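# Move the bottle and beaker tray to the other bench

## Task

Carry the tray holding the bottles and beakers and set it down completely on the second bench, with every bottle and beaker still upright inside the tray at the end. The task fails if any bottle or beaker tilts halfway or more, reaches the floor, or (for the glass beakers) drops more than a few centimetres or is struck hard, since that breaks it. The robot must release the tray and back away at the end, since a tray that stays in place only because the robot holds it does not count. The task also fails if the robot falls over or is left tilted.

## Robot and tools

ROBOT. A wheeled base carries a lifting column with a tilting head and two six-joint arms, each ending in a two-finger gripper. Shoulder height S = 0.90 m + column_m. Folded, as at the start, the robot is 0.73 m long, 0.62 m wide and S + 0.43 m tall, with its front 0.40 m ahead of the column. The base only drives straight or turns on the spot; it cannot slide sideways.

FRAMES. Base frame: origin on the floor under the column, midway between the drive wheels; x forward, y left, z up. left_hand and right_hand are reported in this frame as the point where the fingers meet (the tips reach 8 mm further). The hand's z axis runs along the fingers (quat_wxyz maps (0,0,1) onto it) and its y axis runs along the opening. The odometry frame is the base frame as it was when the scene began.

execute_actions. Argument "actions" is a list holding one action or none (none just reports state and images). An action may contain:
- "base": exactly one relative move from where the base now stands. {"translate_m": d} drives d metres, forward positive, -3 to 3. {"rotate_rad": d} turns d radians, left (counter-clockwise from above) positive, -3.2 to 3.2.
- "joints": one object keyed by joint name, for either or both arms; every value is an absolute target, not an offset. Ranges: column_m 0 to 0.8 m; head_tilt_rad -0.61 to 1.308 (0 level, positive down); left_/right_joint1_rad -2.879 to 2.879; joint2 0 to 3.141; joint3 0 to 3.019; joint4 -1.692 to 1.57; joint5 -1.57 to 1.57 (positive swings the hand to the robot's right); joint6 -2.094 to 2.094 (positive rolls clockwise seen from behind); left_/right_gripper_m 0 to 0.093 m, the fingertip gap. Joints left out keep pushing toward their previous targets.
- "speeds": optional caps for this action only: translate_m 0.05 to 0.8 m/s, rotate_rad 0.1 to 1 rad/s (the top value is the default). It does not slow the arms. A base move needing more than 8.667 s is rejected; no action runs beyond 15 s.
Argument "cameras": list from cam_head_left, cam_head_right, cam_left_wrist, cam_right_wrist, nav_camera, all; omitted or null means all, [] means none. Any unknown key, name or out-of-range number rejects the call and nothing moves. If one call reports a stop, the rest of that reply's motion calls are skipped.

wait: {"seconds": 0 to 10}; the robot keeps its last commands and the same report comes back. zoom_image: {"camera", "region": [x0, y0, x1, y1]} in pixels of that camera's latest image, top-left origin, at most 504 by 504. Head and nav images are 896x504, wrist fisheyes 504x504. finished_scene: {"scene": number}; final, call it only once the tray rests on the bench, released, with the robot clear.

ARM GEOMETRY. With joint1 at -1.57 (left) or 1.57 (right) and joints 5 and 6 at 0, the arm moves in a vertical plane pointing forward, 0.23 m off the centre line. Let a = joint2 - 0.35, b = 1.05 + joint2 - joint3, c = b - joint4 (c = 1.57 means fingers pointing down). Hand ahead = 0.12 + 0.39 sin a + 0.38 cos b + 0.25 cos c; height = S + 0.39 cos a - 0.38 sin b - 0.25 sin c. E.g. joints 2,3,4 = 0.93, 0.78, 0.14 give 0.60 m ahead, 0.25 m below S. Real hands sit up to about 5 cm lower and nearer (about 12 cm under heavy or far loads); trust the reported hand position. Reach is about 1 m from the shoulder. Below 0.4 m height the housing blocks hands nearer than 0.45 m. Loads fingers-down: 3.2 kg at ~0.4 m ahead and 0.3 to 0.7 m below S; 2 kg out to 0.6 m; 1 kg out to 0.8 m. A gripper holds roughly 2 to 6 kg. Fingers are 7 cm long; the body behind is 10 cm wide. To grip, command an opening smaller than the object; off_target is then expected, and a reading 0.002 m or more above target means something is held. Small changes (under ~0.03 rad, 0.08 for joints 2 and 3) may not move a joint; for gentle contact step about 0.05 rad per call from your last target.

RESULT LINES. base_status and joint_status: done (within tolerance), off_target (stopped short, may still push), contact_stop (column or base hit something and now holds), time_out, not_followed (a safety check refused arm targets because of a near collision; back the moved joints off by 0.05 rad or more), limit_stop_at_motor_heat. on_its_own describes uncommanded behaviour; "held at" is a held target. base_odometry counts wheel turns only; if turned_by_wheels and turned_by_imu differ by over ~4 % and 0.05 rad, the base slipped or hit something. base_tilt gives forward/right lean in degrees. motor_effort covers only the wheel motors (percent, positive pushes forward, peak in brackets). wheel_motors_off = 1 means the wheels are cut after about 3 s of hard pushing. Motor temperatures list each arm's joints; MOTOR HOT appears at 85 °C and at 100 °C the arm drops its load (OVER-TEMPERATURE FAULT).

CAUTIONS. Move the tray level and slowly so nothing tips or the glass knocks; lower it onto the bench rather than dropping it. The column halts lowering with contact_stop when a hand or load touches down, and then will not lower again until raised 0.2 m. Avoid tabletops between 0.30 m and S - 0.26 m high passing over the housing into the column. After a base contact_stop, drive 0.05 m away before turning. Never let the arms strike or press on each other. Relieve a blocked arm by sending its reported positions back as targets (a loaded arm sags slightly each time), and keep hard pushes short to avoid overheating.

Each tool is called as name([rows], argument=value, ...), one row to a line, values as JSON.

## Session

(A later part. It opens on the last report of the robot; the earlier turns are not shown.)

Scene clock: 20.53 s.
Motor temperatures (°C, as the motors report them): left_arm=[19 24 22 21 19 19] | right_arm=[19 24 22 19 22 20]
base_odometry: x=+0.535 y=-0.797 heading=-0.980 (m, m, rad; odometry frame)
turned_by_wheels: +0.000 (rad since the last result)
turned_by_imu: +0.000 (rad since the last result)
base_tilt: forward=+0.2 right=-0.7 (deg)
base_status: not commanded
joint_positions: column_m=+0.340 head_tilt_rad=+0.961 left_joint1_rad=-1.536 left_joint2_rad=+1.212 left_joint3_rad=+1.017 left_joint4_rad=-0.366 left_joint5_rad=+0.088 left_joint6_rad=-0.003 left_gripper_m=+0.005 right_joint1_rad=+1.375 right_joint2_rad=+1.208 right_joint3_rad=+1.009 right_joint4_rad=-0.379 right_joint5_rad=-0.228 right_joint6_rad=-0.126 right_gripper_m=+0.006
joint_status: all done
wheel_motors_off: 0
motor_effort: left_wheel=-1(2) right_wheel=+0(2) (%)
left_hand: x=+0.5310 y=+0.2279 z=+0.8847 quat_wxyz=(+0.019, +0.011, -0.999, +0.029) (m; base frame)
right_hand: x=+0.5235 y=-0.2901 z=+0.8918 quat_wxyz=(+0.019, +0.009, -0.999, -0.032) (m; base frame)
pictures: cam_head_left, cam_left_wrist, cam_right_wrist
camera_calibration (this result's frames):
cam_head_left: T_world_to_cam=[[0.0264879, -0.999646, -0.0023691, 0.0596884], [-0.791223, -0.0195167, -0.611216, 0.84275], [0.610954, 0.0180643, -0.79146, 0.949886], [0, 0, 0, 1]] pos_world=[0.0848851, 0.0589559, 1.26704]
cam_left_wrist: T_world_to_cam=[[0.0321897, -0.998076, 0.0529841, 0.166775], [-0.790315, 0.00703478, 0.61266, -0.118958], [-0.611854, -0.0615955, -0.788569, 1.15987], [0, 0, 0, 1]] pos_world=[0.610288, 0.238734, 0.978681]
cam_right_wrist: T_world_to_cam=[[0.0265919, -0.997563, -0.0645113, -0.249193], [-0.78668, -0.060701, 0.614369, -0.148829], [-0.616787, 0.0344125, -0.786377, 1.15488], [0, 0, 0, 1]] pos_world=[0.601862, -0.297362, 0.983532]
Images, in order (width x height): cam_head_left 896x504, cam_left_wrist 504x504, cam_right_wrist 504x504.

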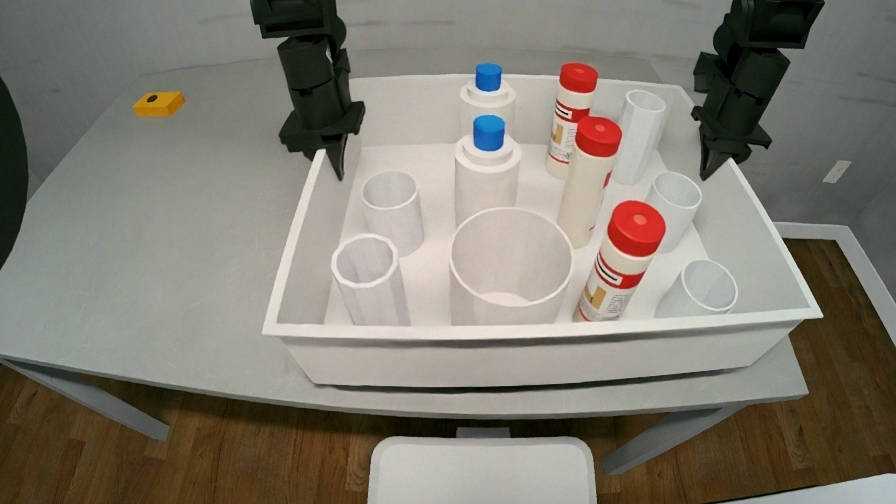

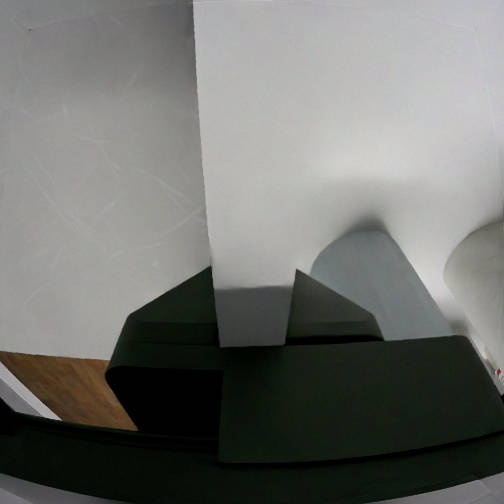

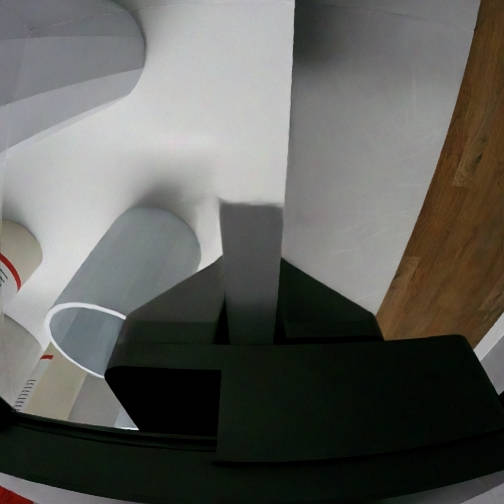

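execute_actions([
  {"base":{"translate_m":-0.88},"speeds":{"translate_m":0.35},"joints":{"column_m":0.45,"left_joint4_rad":-0.335,"right_joint4_rad":-0.335,"head_tilt_rad":0.65}},
], cameras=["cam_head_left"])

execute_actions([
  {"base":{"rotate_rad":2.2},"speeds":{"rotate_rad":0.55}},
], cameras=["cam_head_left","cam_head_right","nav_camera"])

Scene clock: 25.23 s.
Motor temperatures (°C, as the motors report them): left_arm=[19 24 22 21 19 19] | right_arm=[19 24 22 19 22 20]
base_odometry: x=+0.045 y=-0.066 heading=-0.980 (m, m, rad; odometry frame)
turned_by_wheels: -0.001 (rad since the last result)
turned_by_imu: -0.001 (rad since the last result)
base_tilt: forward=+0.1 right=-0.7 (deg)
base_status: done
joint_positions: column_m=+0.450 head_tilt_rad=+0.667 left_joint1_rad=-1.536 left_joint2_rad=+1.215 left_joint3_rad=+1.007 left_joint4_rad=-0.307 left_joint5_rad=+0.090 left_joint6_rad=-0.006 left_gripper_m=+0.005 right_joint1_rad=+1.377 right_joint2_rad=+1.211 right_joint3_rad=+1.001 right_joint4_rad=-0.322 right_joint5_rad=-0.229 right_joint6_rad=-0.118 right_gripper_m=+0.006
joint_status: all done
wheel_motors_off: 0
motor_effort: left_wheel=-1(34) right_wheel=+0(30) (%)
left_hand: x=+0.5384 y=+0.2280 z=+0.9920 quat_wxyz=(-0.004, +0.011, -0.999, +0.030) (m; base frame)
right_hand: x=+0.5313 y=-0.2898 z=+0.9993 quat_wxyz=(-0.003, +0.010, -0.999, -0.030) (m; base frame)
pictures: cam_head_left
camera_calibration (this result's frames):
cam_head_left: T_world_to_cam=[[0.0260341, -0.999646, 0.00542646, 0.0487782], [-0.579585, -0.0195167, -0.814678, 1.19154], [0.814496, 0.0180643, -0.579888, 0.722971], [0, 0, 0, 1]] pos_world=[0.100472, 0.0589559, 1.3897]
Images, in order (width x height): cam_head_left 896x504.

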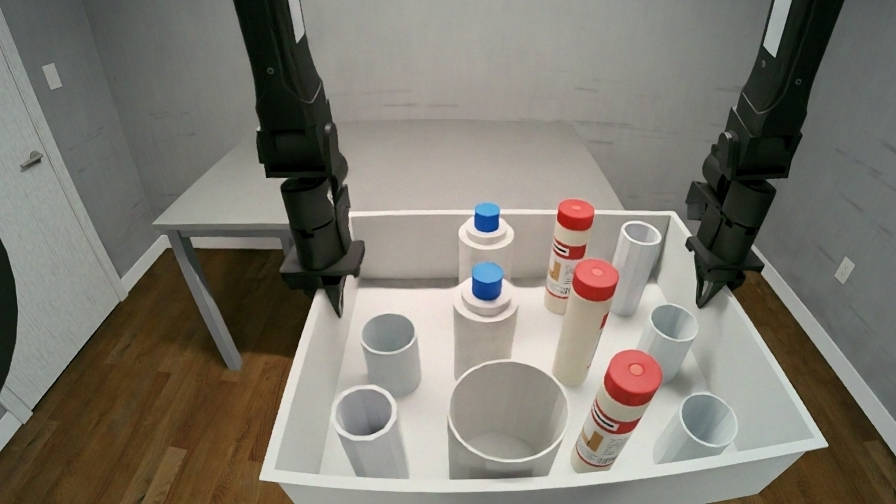

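Scene clock: 30.33 s.
Motor temperatures (°C, as the motors report them): left_arm=[19 25 22 21 19 19] | right_arm=[19 24 23 19 22 20]
base_odometry: x=+0.045 y=-0.066 heading=+1.219 (m, m, rad; odometry frame)
turned_by_wheels: +2.199 (rad since the last result)
turned_by_imu: +2.170 (rad since the last result)
base_tilt: forward=+0.2 right=-0.7 (deg)
base_status: done
joint_positions: column_m=+0.450 head_tilt_rad=+0.667 left_joint1_rad=-1.529 left_joint2_rad=+1.215 left_joint3_rad=+1.007 left_joint4_rad=-0.307 left_joint5_rad=+0.093 left_joint6_rad=-0.004 left_gripper_m=+0.005 right_joint1_rad=+1.383 right_joint2_rad=+1.211 right_joint3_rad=+1.001 right_joint4_rad=-0.322 right_joint5_rad=-0.227 right_joint6_rad=-0.118 right_gripper_m=+0.006
joint_status: not commanded
wheel_motors_off: 0
motor_effort: left_wheel=-5(39) right_wheel=+3(54) (%)
left_hand: x=+0.5384 y=+0.2311 z=+0.9921 quat_wxyz=(-0.005, +0.012, -1.000, +0.028) (m; base frame)
right_hand: x=+0.5315 y=-0.2870 z=+0.9989 quat_wxyz=(-0.003, +0.011, -0.999, -0.032) (m; base frame)
pictures: cam_head_left, cam_head_right, nav_camera
camera_calibration (this result's frames):
cam_head_left: T_world_to_cam=[[0.0260341, -0.999646, 0.00542645, 0.0487782], [-0.579585, -0.0195167, -0.814678, 1.19154], [0.814496, 0.0180643, -0.579888, 0.722972], [0, 0, 0, 1]] pos_world=[0.100472, 0.0589559, 1.3897]
cam_head_right: T_world_to_cam=[[0.0255657, -0.999523, -0.0173307, -0.0251806], [-0.570014, -0.000333402, -0.821635, 1.19929], [0.821237, 0.0308844, -0.56975, 0.712734], [0, 0, 0, 1]] pos_world=[0.098932, -0.0467811, 1.39102]
Images, in order (width x height): cam_head_left 896x504, cam_head_right 896x504, nav_camera 896x504.

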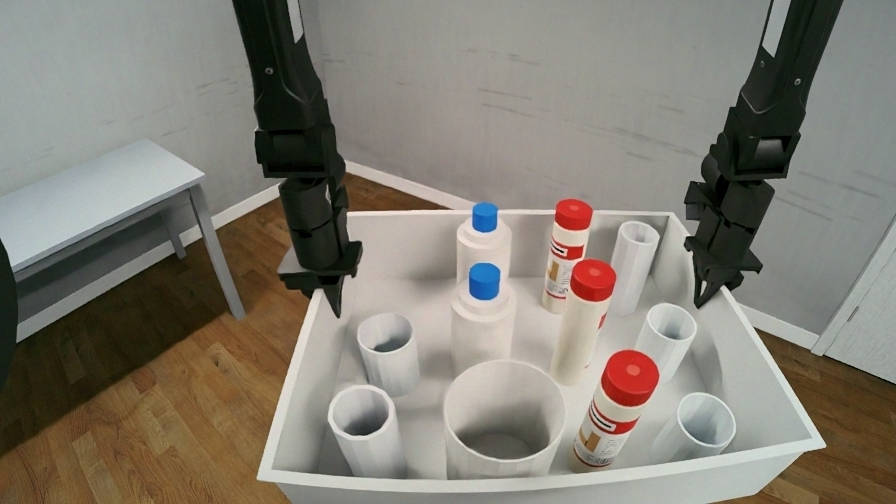

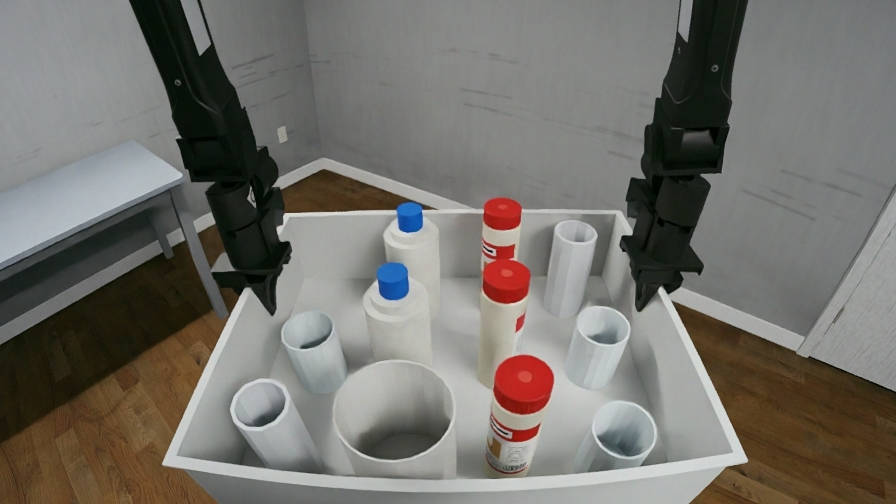

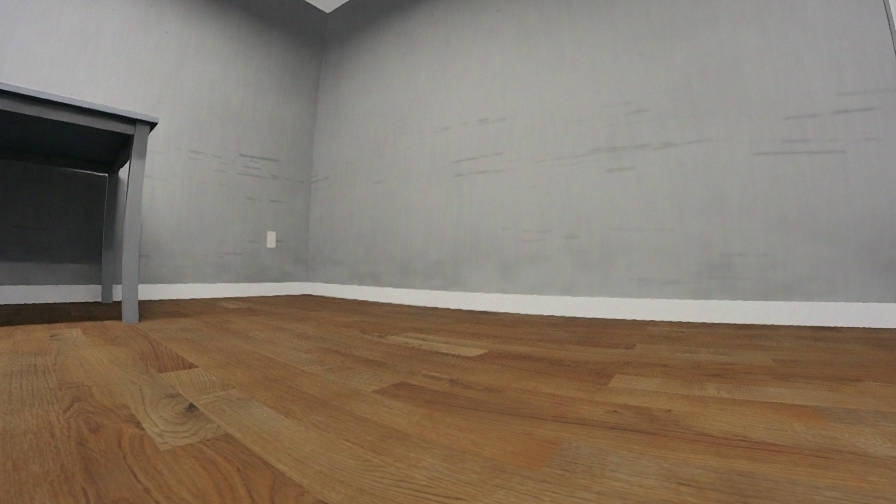

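execute_actions([
  {"base":{"rotate_rad":0.98},"speeds":{"rotate_rad":0.55}},
], cameras=["cam_head_left","cam_head_right","nav_camera"])

Scene clock: 33.80 s.
Motor temperatures (°C, as the motors report them): left_arm=[19 25 22 21 19 19] | right_arm=[19 25 23 19 22 20]
base_odometry: x=+0.045 y=-0.066 heading=+2.198 (m, m, rad; odometry frame)
turned_by_wheels: +0.979 (rad since the last result)
turned_by_imu: +0.967 (rad since the last result)
base_tilt: forward=+0.1 right=-0.7 (deg)
base_status: done
joint_positions: column_m=+0.450 head_tilt_rad=+0.667 left_joint1_rad=-1.529 left_joint2_rad=+1.215 left_joint3_rad=+1.007 left_joint4_rad=-0.307 left_joint5_rad=+0.094 left_joint6_rad=-0.003 left_gripper_m=+0.005 right_joint1_rad=+1.383 right_joint2_rad=+1.211 right_joint3_rad=+1.001 right_joint4_rad=-0.322 right_joint5_rad=-0.227 right_joint6_rad=-0.118 right_gripper_m=+0.006
joint_status: not commanded
wheel_motors_off: 0
motor_effort: left_wheel=-4(31) right_wheel=+3(24) (%)
left_hand: x=+0.5384 y=+0.2311 z=+0.9921 quat_wxyz=(-0.005, +0.012, -1.000, +0.029) (m; base frame)
right_hand: x=+0.5315 y=-0.2868 z=+0.9989 quat_wxyz=(-0.003, +0.012, -0.999, -0.033) (m; base frame)
pictures: cam_head_left, cam_head_right, nav_camera
camera_calibration (this result's frames):
cam_head_left: T_world_to_cam=[[0.0260341, -0.999646, 0.00542645, 0.0487782], [-0.579585, -0.0195167, -0.814678, 1.19154], [0.814496, 0.0180643, -0.579888, 0.722972], [0, 0, 0, 1]] pos_world=[0.100472, 0.0589559, 1.3897]
cam_head_right: T_world_to_cam=[[0.0255657, -0.999523, -0.0173307, -0.0251806], [-0.570014, -0.000333402, -0.821635, 1.19929], [0.821237, 0.0308844, -0.56975, 0.712734], [0, 0, 0, 1]] pos_world=[0.098932, -0.0467811, 1.39102]
Images, in order (width x height): cam_head_left 896x504, cam_head_right 896x504, nav_camera 896x504.

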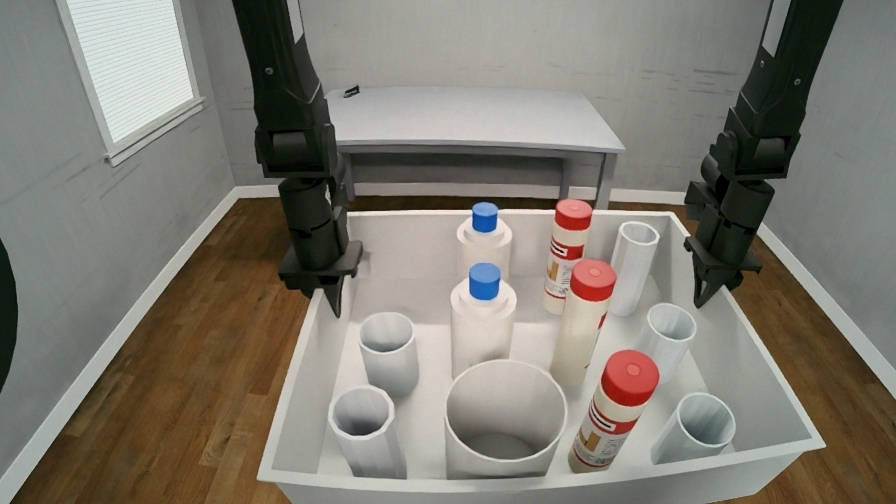

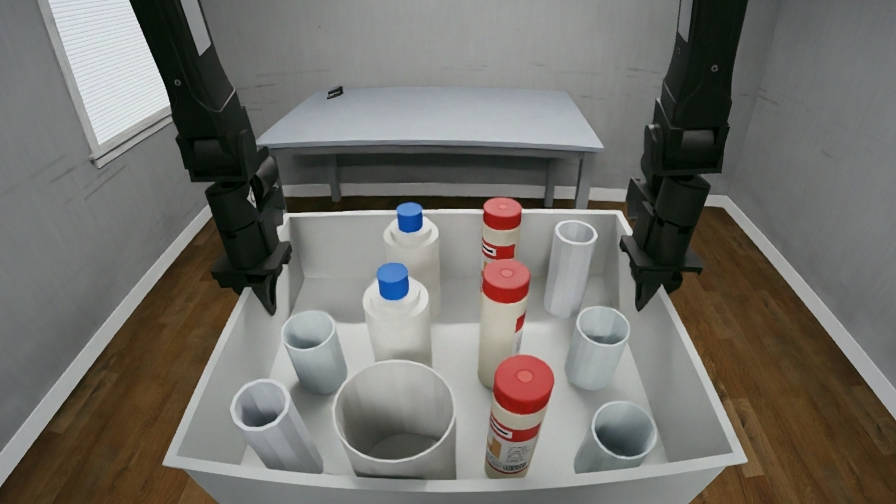

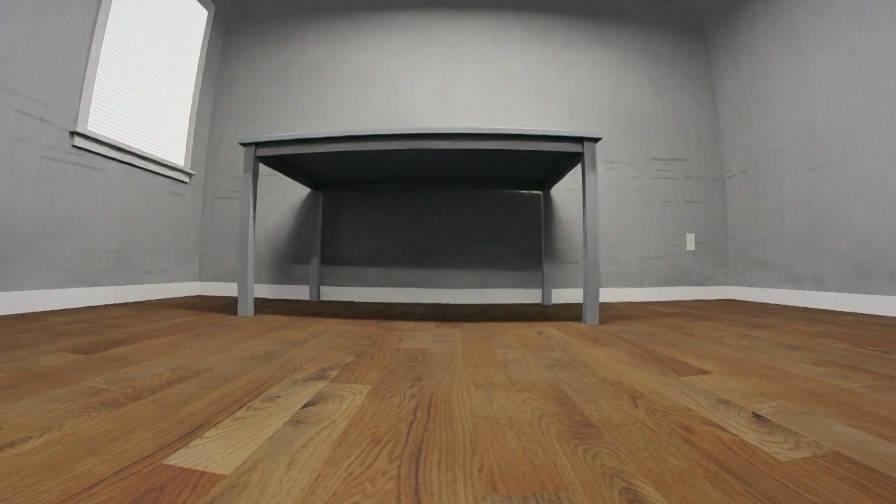

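execute_actions([
  {"base":{"translate_m":1.4},"speeds":{"translate_m":0.4},"joints":{"head_tilt_rad":0.96,"column_m":0.40}},
], cameras=["cam_head_left","nav_camera"])

Scene clock: 39.20 s.
Motor temperatures (°C, as the motors report them): left_arm=[19 25 22 21 19 19] | right_arm=[19 25 23 19 22 20]
base_odometry: x=-0.777 y=+1.068 heading=+2.199 (m, m, rad; odometry frame)
turned_by_wheels: +0.001 (rad since the last result)
turned_by_imu: +0.005 (rad since the last result)
base_tilt: forward=+0.2 right=-0.7 (deg)
base_status: done
joint_positions: column_m=+0.400 head_tilt_rad=+0.961 left_joint1_rad=-1.529 left_joint2_rad=+1.217 left_joint3_rad=+1.008 left_joint4_rad=-0.310 left_joint5_rad=+0.094 left_joint6_rad=-0.003 left_gripper_m=+0.005 right_joint1_rad=+1.383 right_joint2_rad=+1.213 right_joint3_rad=+1.002 right_joint4_rad=-0.322 right_joint5_rad=-0.227 right_joint6_rad=-0.118 right_gripper_m=+0.006
joint_status: all done
wheel_motors_off: 0
motor_effort: left_wheel=+1(55) right_wheel=-1(49) (%)
left_hand: x=+0.5374 y=+0.2311 z=+0.9414 quat_wxyz=(-0.003, +0.012, -1.000, +0.029) (m; base frame)
right_hand: x=+0.5308 y=-0.2869 z=+0.9481 quat_wxyz=(-0.002, +0.011, -0.999, -0.033) (m; base frame)
pictures: cam_head_left, nav_camera
camera_calibration (this result's frames):
cam_head_left: T_world_to_cam=[[0.0264892, -0.999646, -0.00235384, 0.0598096], [-0.790871, -0.0195167, -0.611672, 0.880122], [0.61141, 0.0180643, -0.791108, 0.996974], [0, 0, 0, 1]] pos_world=[0.084919, 0.0589559, 1.3272]
Images, in order (width x height): cam_head_left 896x504, nav_camera 896x504.

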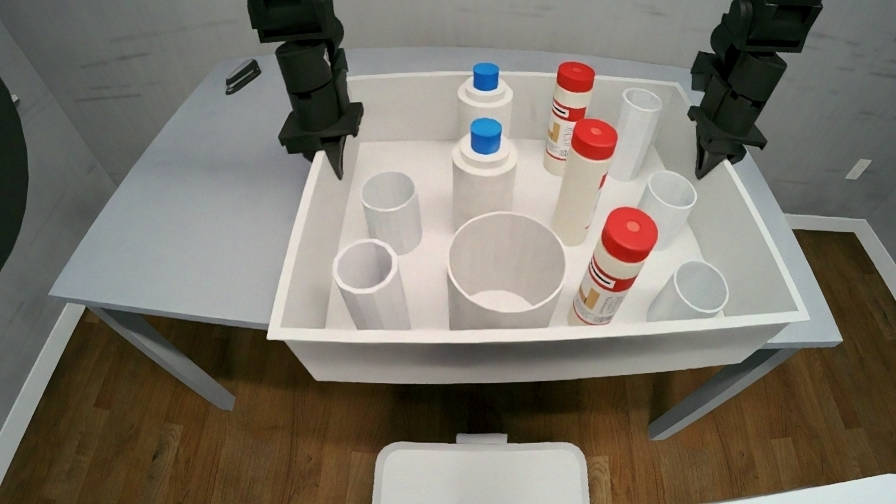

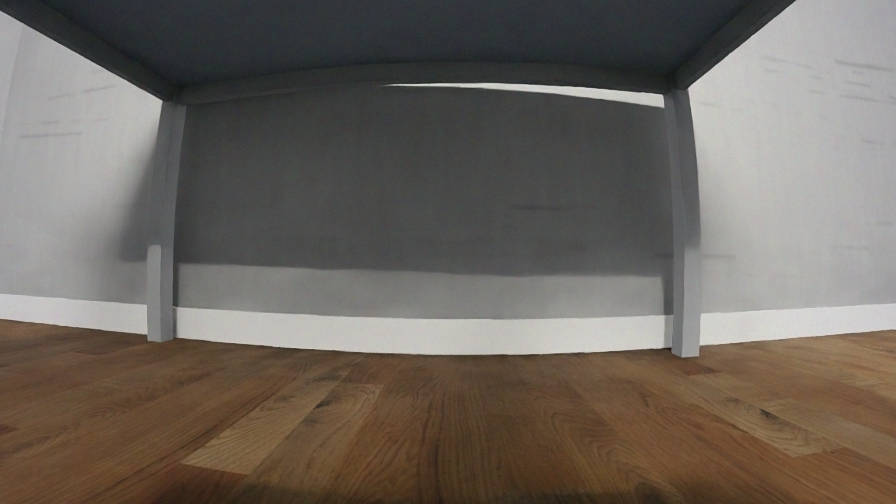

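execute_actions([
  {"base":{"translate_m":0.18},"speeds":{"translate_m":0.2},"joints":{"column_m":0.33}},
], cameras=["cam_head_left"])

execute_actions([
  {"joints":{"column_m":0.305}},
], cameras=["cam_head_left"])

Scene clock: 41.80 s.
Motor temperatures (°C, as the motors report them): left_arm=[19 25 22 21 19 19] | right_arm=[19 25 23 19 22 20]
base_odometry: x=-0.882 y=+1.213 heading=+2.199 (m, m, rad; odometry frame)
turned_by_wheels: +0.001 (rad since the last result)
turned_by_imu: +0.002 (rad since the last result)
base_tilt: forward=+0.2 right=-0.7 (deg)
base_status: done
joint_positions: column_m=+0.330 head_tilt_rad=+0.961 left_joint1_rad=-1.529 left_joint2_rad=+1.218 left_joint3_rad=+1.009 left_joint4_rad=-0.310 left_joint5_rad=+0.094 left_joint6_rad=-0.003 left_gripper_m=+0.005 right_joint1_rad=+1.383 right_joint2_rad=+1.214 right_joint3_rad=+1.002 right_joint4_rad=-0.323 right_joint5_rad=-0.227 right_joint6_rad=-0.118 right_gripper_m=+0.006
joint_status: all done
wheel_motors_off: 0
motor_effort: left_wheel=+2(35) right_wheel=-2(31) (%)
left_hand: x=+0.5376 y=+0.2311 z=+0.8711 quat_wxyz=(-0.003, +0.012, -1.000, +0.029) (m; base frame)
right_hand: x=+0.5307 y=-0.2869 z=+0.8778 quat_wxyz=(-0.002, +0.011, -0.999, -0.033) (m; base frame)
pictures: cam_head_left
camera_calibration (this result's frames):
cam_head_left: T_world_to_cam=[[0.0264889, -0.999646, -0.00235761, 0.0596498], [-0.790958, -0.0195167, -0.61156, 0.837147], [0.611297, 0.0180643, -0.791195, 0.941698], [0, 0, 0, 1]] pos_world=[0.0849107, 0.0589559, 1.25717]
Images, in order (width x height): cam_head_left 896x504.

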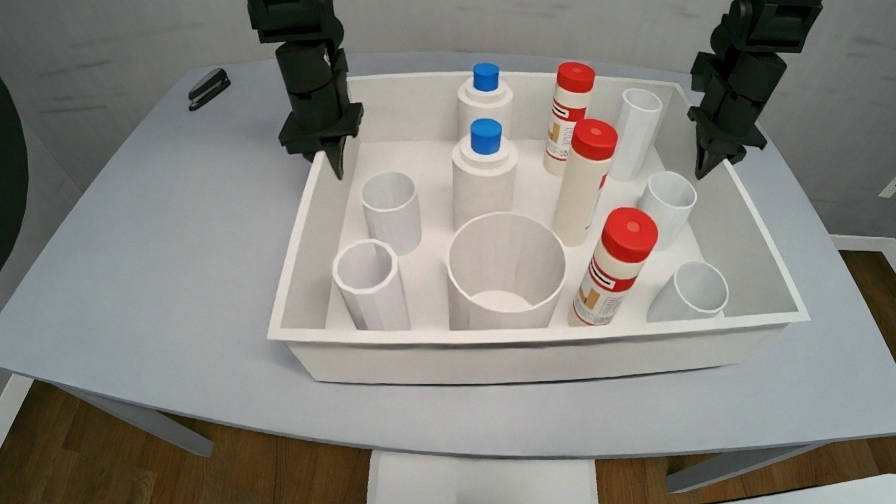

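Scene clock: 42.73 s.
Motor temperatures (°C, as the motors report them): left_arm=[19 26 22 21 19 19] | right_arm=[19 25 23 19 22 20]
base_odometry: x=-0.882 y=+1.213 heading=+2.199 (m, m, rad; odometry frame)
turned_by_wheels: +0.000 (rad since the last result)
turned_by_imu: +0.000 (rad since the last result)
base_tilt: forward=+0.2 right=-0.7 (deg)
base_status: not commanded
joint_positions: column_m=+0.305 head_tilt_rad=+0.961 left_joint1_rad=-1.529 left_joint2_rad=+1.218 left_joint3_rad=+1.009 left_joint4_rad=-0.310 left_joint5_rad=+0.094 left_joint6_rad=-0.003 left_gripper_m=+0.005 right_joint1_rad=+1.383 right_joint2_rad=+1.215 right_joint3_rad=+1.002 right_joint4_rad=-0.323 right_joint5_rad=-0.227 right_joint6_rad=-0.118 right_gripper_m=+0.006
joint_status: all done
wheel_motors_off: 0
motor_effort: left_wheel=+4(4) right_wheel=-3(3) (%)
left_hand: x=+0.5375 y=+0.2311 z=+0.8460 quat_wxyz=(-0.002, +0.012, -1.000, +0.029) (m; base frame)
right_hand: x=+0.5305 y=-0.2869 z=+0.8526 quat_wxyz=(-0.002, +0.011, -0.999, -0.033) (m; base frame)
pictures: cam_head_left
camera_calibration (this result's frames):
cam_head_left: T_world_to_cam=[[0.0264889, -0.999646, -0.00235761, 0.0595908], [-0.790958, -0.0195167, -0.61156, 0.821847], [0.611297, 0.0180643, -0.791195, 0.921903], [0, 0, 0, 1]] pos_world=[0.0849107, 0.0589559, 1.23215]
Images, in order (width x height): cam_head_left 896x504.

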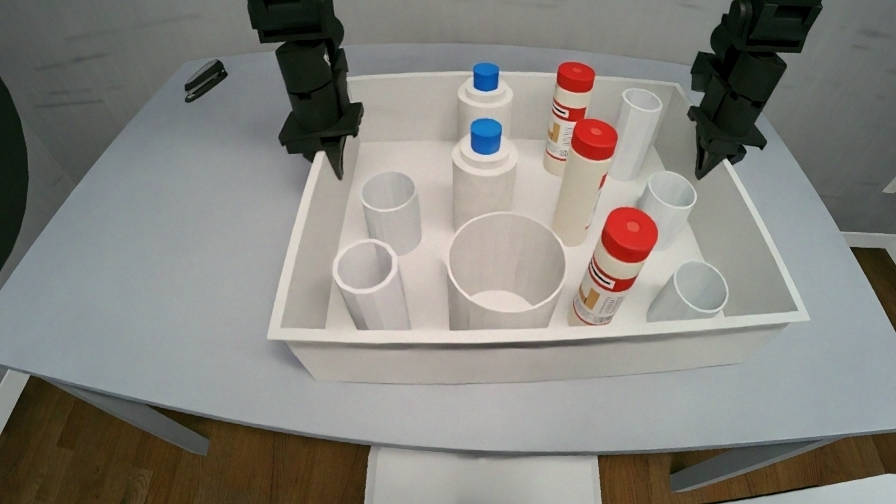

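execute_actions([
  {"joints":{"column_m":0.278}},
], cameras=["cam_head_left"])

Scene clock: 44.17 s.
Motor temperatures (°C, as the motors report them): left_arm=[19 26 22 21 19 19] | right_arm=[19 25 23 19 22 20]
base_odometry: x=-0.882 y=+1.213 heading=+2.199 (m, m, rad; odometry frame)
turned_by_wheels: +0.000 (rad since the last result)
turned_by_imu: +0.000 (rad since the last result)
base_tilt: forward=+0.1 right=-0.7 (deg)
base_status: not commanded
joint_positions: column_m=+0.278 head_tilt_rad=+0.961 left_joint1_rad=-1.529 left_joint2_rad=+1.180 left_joint3_rad=+1.007 left_joint4_rad=-0.353 left_joint5_rad=+0.090 left_joint6_rad=-0.003 left_gripper_m=+0.005 right_joint1_rad=+1.380 right_joint2_rad=+1.182 right_joint3_rad=+1.002 right_joint4_rad=-0.359 right_joint5_rad=-0.229 right_joint6_rad=-0.119 right_gripper_m=+0.006
joint_status: all done
wheel_motors_off: 0
motor_effort: left_wheel=+6(8) right_wheel=-1(4) (%)
left_hand: x=+0.5396 y=+0.2312 z=+0.8349 quat_wxyz=(+0.001, +0.012, -1.000, +0.027) (m; base frame)
right_hand: x=+0.5329 y=-0.2867 z=+0.8391 quat_wxyz=(+0.000, +0.011, -0.999, -0.032) (m; base frame)
pictures: cam_head_left
camera_calibration (this result's frames):
cam_head_left: T_world_to_cam=[[0.0264889, -0.999646, -0.00235775, 0.0595275], [-0.790961, -0.0195167, -0.611555, 0.805363], [0.611293, 0.0180643, -0.791198, 0.900588], [0, 0, 0, 1]] pos_world=[0.0849103, 0.0589559, 1.20521]
Images, in order (width x height): cam_head_left 896x504.

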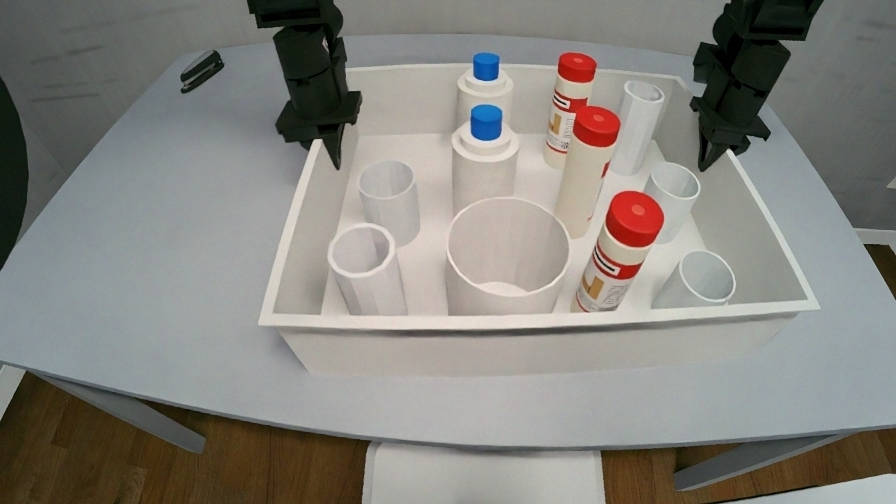

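execute_actions([
  {"joints":{"left_gripper_m":0.05,"right_gripper_m":0.05}},
], cameras=["cam_head_left","cam_left_wrist","cam_right_wrist"])

execute_actions([
  {"joints":{"column_m":0.42}},
], cameras=["cam_head_left"])

Scene clock: 47.50 s.
Motor temperatures (°C, as the motors report them): left_arm=[19 25 22 21 19 19] | right_arm=[19 25 23 19 22 20]
base_odometry: x=-0.882 y=+1.213 heading=+2.199 (m, m, rad; odometry frame)
turned_by_wheels: +0.000 (rad since the last result)
turned_by_imu: +0.001 (rad since the last result)
base_tilt: forward=+0.2 right=-0.6 (deg)
base_status: not commanded
joint_positions: column_m=+0.278 head_tilt_rad=+0.961 left_joint1_rad=-1.530 left_joint2_rad=+1.160 left_joint3_rad=+1.007 left_joint4_rad=-0.347 left_joint5_rad=+0.088 left_joint6_rad=-0.003 left_gripper_m=+0.050 right_joint1_rad=+1.380 right_joint2_rad=+1.157 right_joint3_rad=+1.002 right_joint4_rad=-0.347 right_joint5_rad=-0.213 right_joint6_rad=-0.119 right_gripper_m=+0.050
joint_status: all done
wheel_motors_off: 0
motor_effort: left_wheel=+5(5) right_wheel=-3(4) (%)
left_hand: x=+0.5478 y=+0.2310 z=+0.8429 quat_wxyz=(-0.012, +0.011, -1.000, +0.026) (m; base frame)
right_hand: x=+0.5439 y=-0.2888 z=+0.8492 quat_wxyz=(-0.017, +0.014, -1.000, -0.022) (m; base frame)
pictures: cam_head_left, cam_left_wrist, cam_right_wrist
camera_calibration (this result's frames):
cam_head_left: T_world_to_cam=[[0.0264889, -0.999646, -0.00235775, 0.0595275], [-0.790961, -0.0195167, -0.611555, 0.805363], [0.611293, 0.0180643, -0.791198, 0.900588], [0, 0, 0, 1]] pos_world=[0.0849103, 0.0589559, 1.20521]
cam_left_wrist: T_world_to_cam=[[0.0303177, -0.99838, 0.0481392, 0.176722], [-0.826412, 0.00205378, 0.563062, -0.0174314], [-0.562249, -0.0568536, -0.825011, 1.13983], [0, 0, 0, 1]] pos_world=[0.621107, 0.241275, 0.941683]
cam_right_wrist: T_world_to_cam=[[0.0383003, -0.998275, -0.0444896, -0.274694], [-0.828144, -0.0566253, 0.557647, -0.0345874], [-0.559205, 0.0154858, -0.828885, 1.13325], [0, 0, 0, 1]] pos_world=[0.615598, -0.293728, 0.946402]
Images, in order (width x height): cam_head_left 896x504, cam_left_wrist 504x504, cam_right_wrist 504x504.

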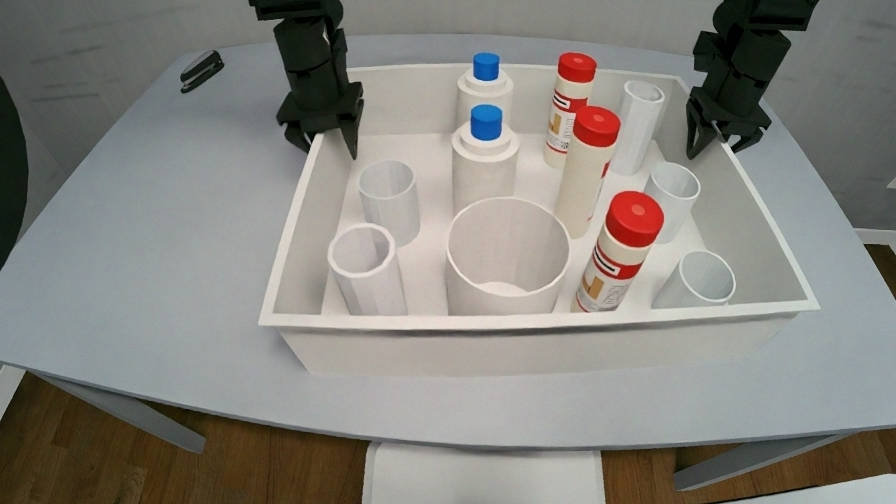

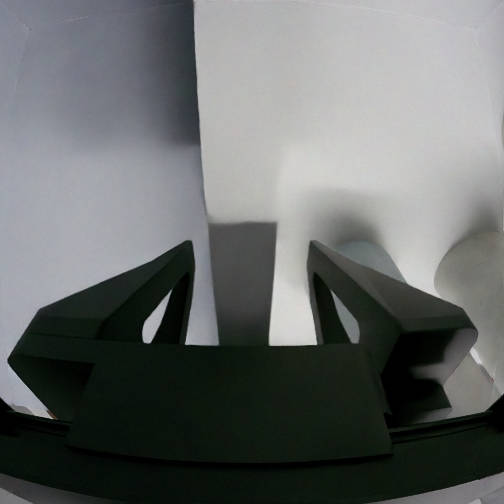

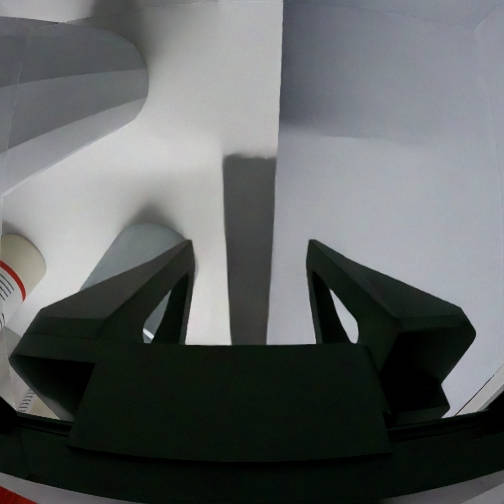

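Scene clock: 49.93 s.
Motor temperatures (°C, as the motors report them): left_arm=[19 25 22 21 19 19] | right_arm=[19 25 23 19 22 20]
base_odometry: x=-0.882 y=+1.213 heading=+2.199 (m, m, rad; odometry frame)
turned_by_wheels: +0.000 (rad since the last result)
turned_by_imu: +0.000 (rad since the last result)
base_tilt: forward=+0.2 right=-0.7 (deg)
base_status: not commanded
joint_positions: column_m=+0.420 head_tilt_rad=+0.961 left_joint1_rad=-1.530 left_joint2_rad=+1.160 left_joint3_rad=+1.007 left_joint4_rad=-0.347 left_joint5_rad=+0.088 left_joint6_rad=-0.003 left_gripper_m=+0.050 right_joint1_rad=+1.380 right_joint2_rad=+1.157 right_joint3_rad=+1.002 right_joint4_rad=-0.347 right_joint5_rad=-0.213 right_joint6_rad=-0.119 right_gripper_m=+0.050
joint_status: all done
wheel_motors_off: 0
motor_effort: left_wheel=+4(3) right_wheel=-3(3) (%)
left_hand: x=+0.5479 y=+0.2309 z=+0.9850 quat_wxyz=(-0.012, +0.011, -1.000, +0.026) (m; base frame)
right_hand: x=+0.5440 y=-0.2888 z=+0.9910 quat_wxyz=(-0.017, +0.014, -1.000, -0.022) (m; base frame)
pictures: cam_head_left
camera_calibration (this result's frames):
cam_head_left: T_world_to_cam=[[0.0264889, -0.999646, -0.00235775, 0.059862], [-0.790961, -0.0195167, -0.611555, 0.892128], [0.611293, 0.0180643, -0.791198, 1.01284], [0, 0, 0, 1]] pos_world=[0.0849103, 0.0589559, 1.34708]
Images, in order (width x height): cam_head_left 896x504.

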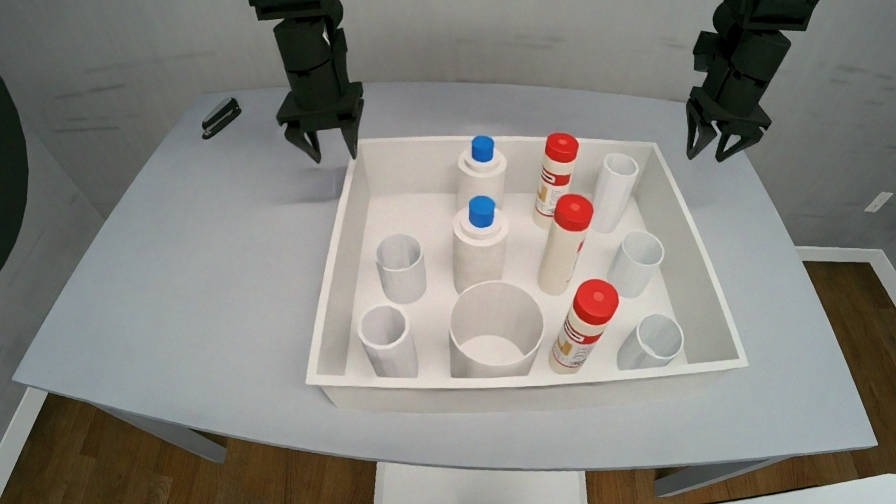

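execute_actions([
  {"base":{"translate_m":-0.7}},
], cameras=["cam_head_left"])

finished_scene(scene=2)

Scene clock: 53.27 s.
Motor temperatures (°C, as the motors report them): left_arm=[19 25 22 21 19 19] | right_arm=[19 25 23 19 22 20]
base_odometry: x=-0.471 y=+0.647 heading=+2.201 (m, m, rad; odometry frame)
turned_by_wheels: +0.002 (rad since the last result)
turned_by_imu: +0.001 (rad since the last result)
base_tilt: forward=+0.2 right=-0.6 (deg)
base_status: done
joint_positions: column_m=+0.420 head_tilt_rad=+0.961 left_joint1_rad=-1.530 left_joint2_rad=+1.159 left_joint3_rad=+1.008 left_joint4_rad=-0.344 left_joint5_rad=+0.088 left_joint6_rad=-0.003 left_gripper_m=+0.050 right_joint1_rad=+1.380 right_joint2_rad=+1.156 right_joint3_rad=+1.004 right_joint4_rad=-0.345 right_joint5_rad=-0.213 right_joint6_rad=-0.119 right_gripper_m=+0.050
joint_status: not commanded
wheel_motors_off: 0
motor_effort: left_wheel=+2(58) right_wheel=-2(46) (%)
left_hand: x=+0.5498 y=+0.2310 z=+0.9858 quat_wxyz=(-0.015, +0.011, -0.999, +0.026) (m; base frame)
right_hand: x=+0.5462 y=-0.2889 z=+0.9919 quat_wxyz=(-0.019, +0.014, -0.999, -0.022) (m; base frame)
pictures: cam_head_left
camera_calibration (this result's frames):
cam_head_left: T_world_to_cam=[[0.0264883, -0.999646, -0.00236462, 0.0598717], [-0.79112, -0.0195167, -0.61135, 0.891848], [0.611088, 0.0180643, -0.791357, 1.01307], [0, 0, 0, 1]] pos_world=[0.0848951, 0.0589559, 1.34708]
Images, in order (width x height): cam_head_left 896x504.

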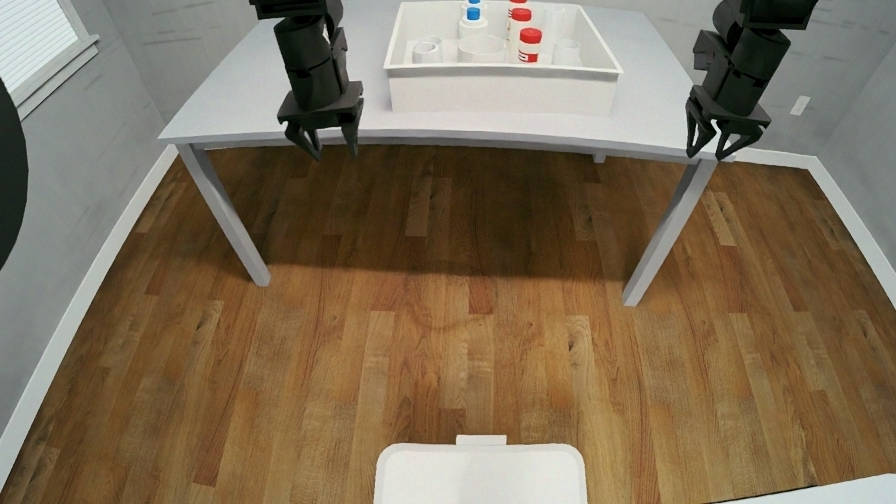

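The scene is finished: the task was done.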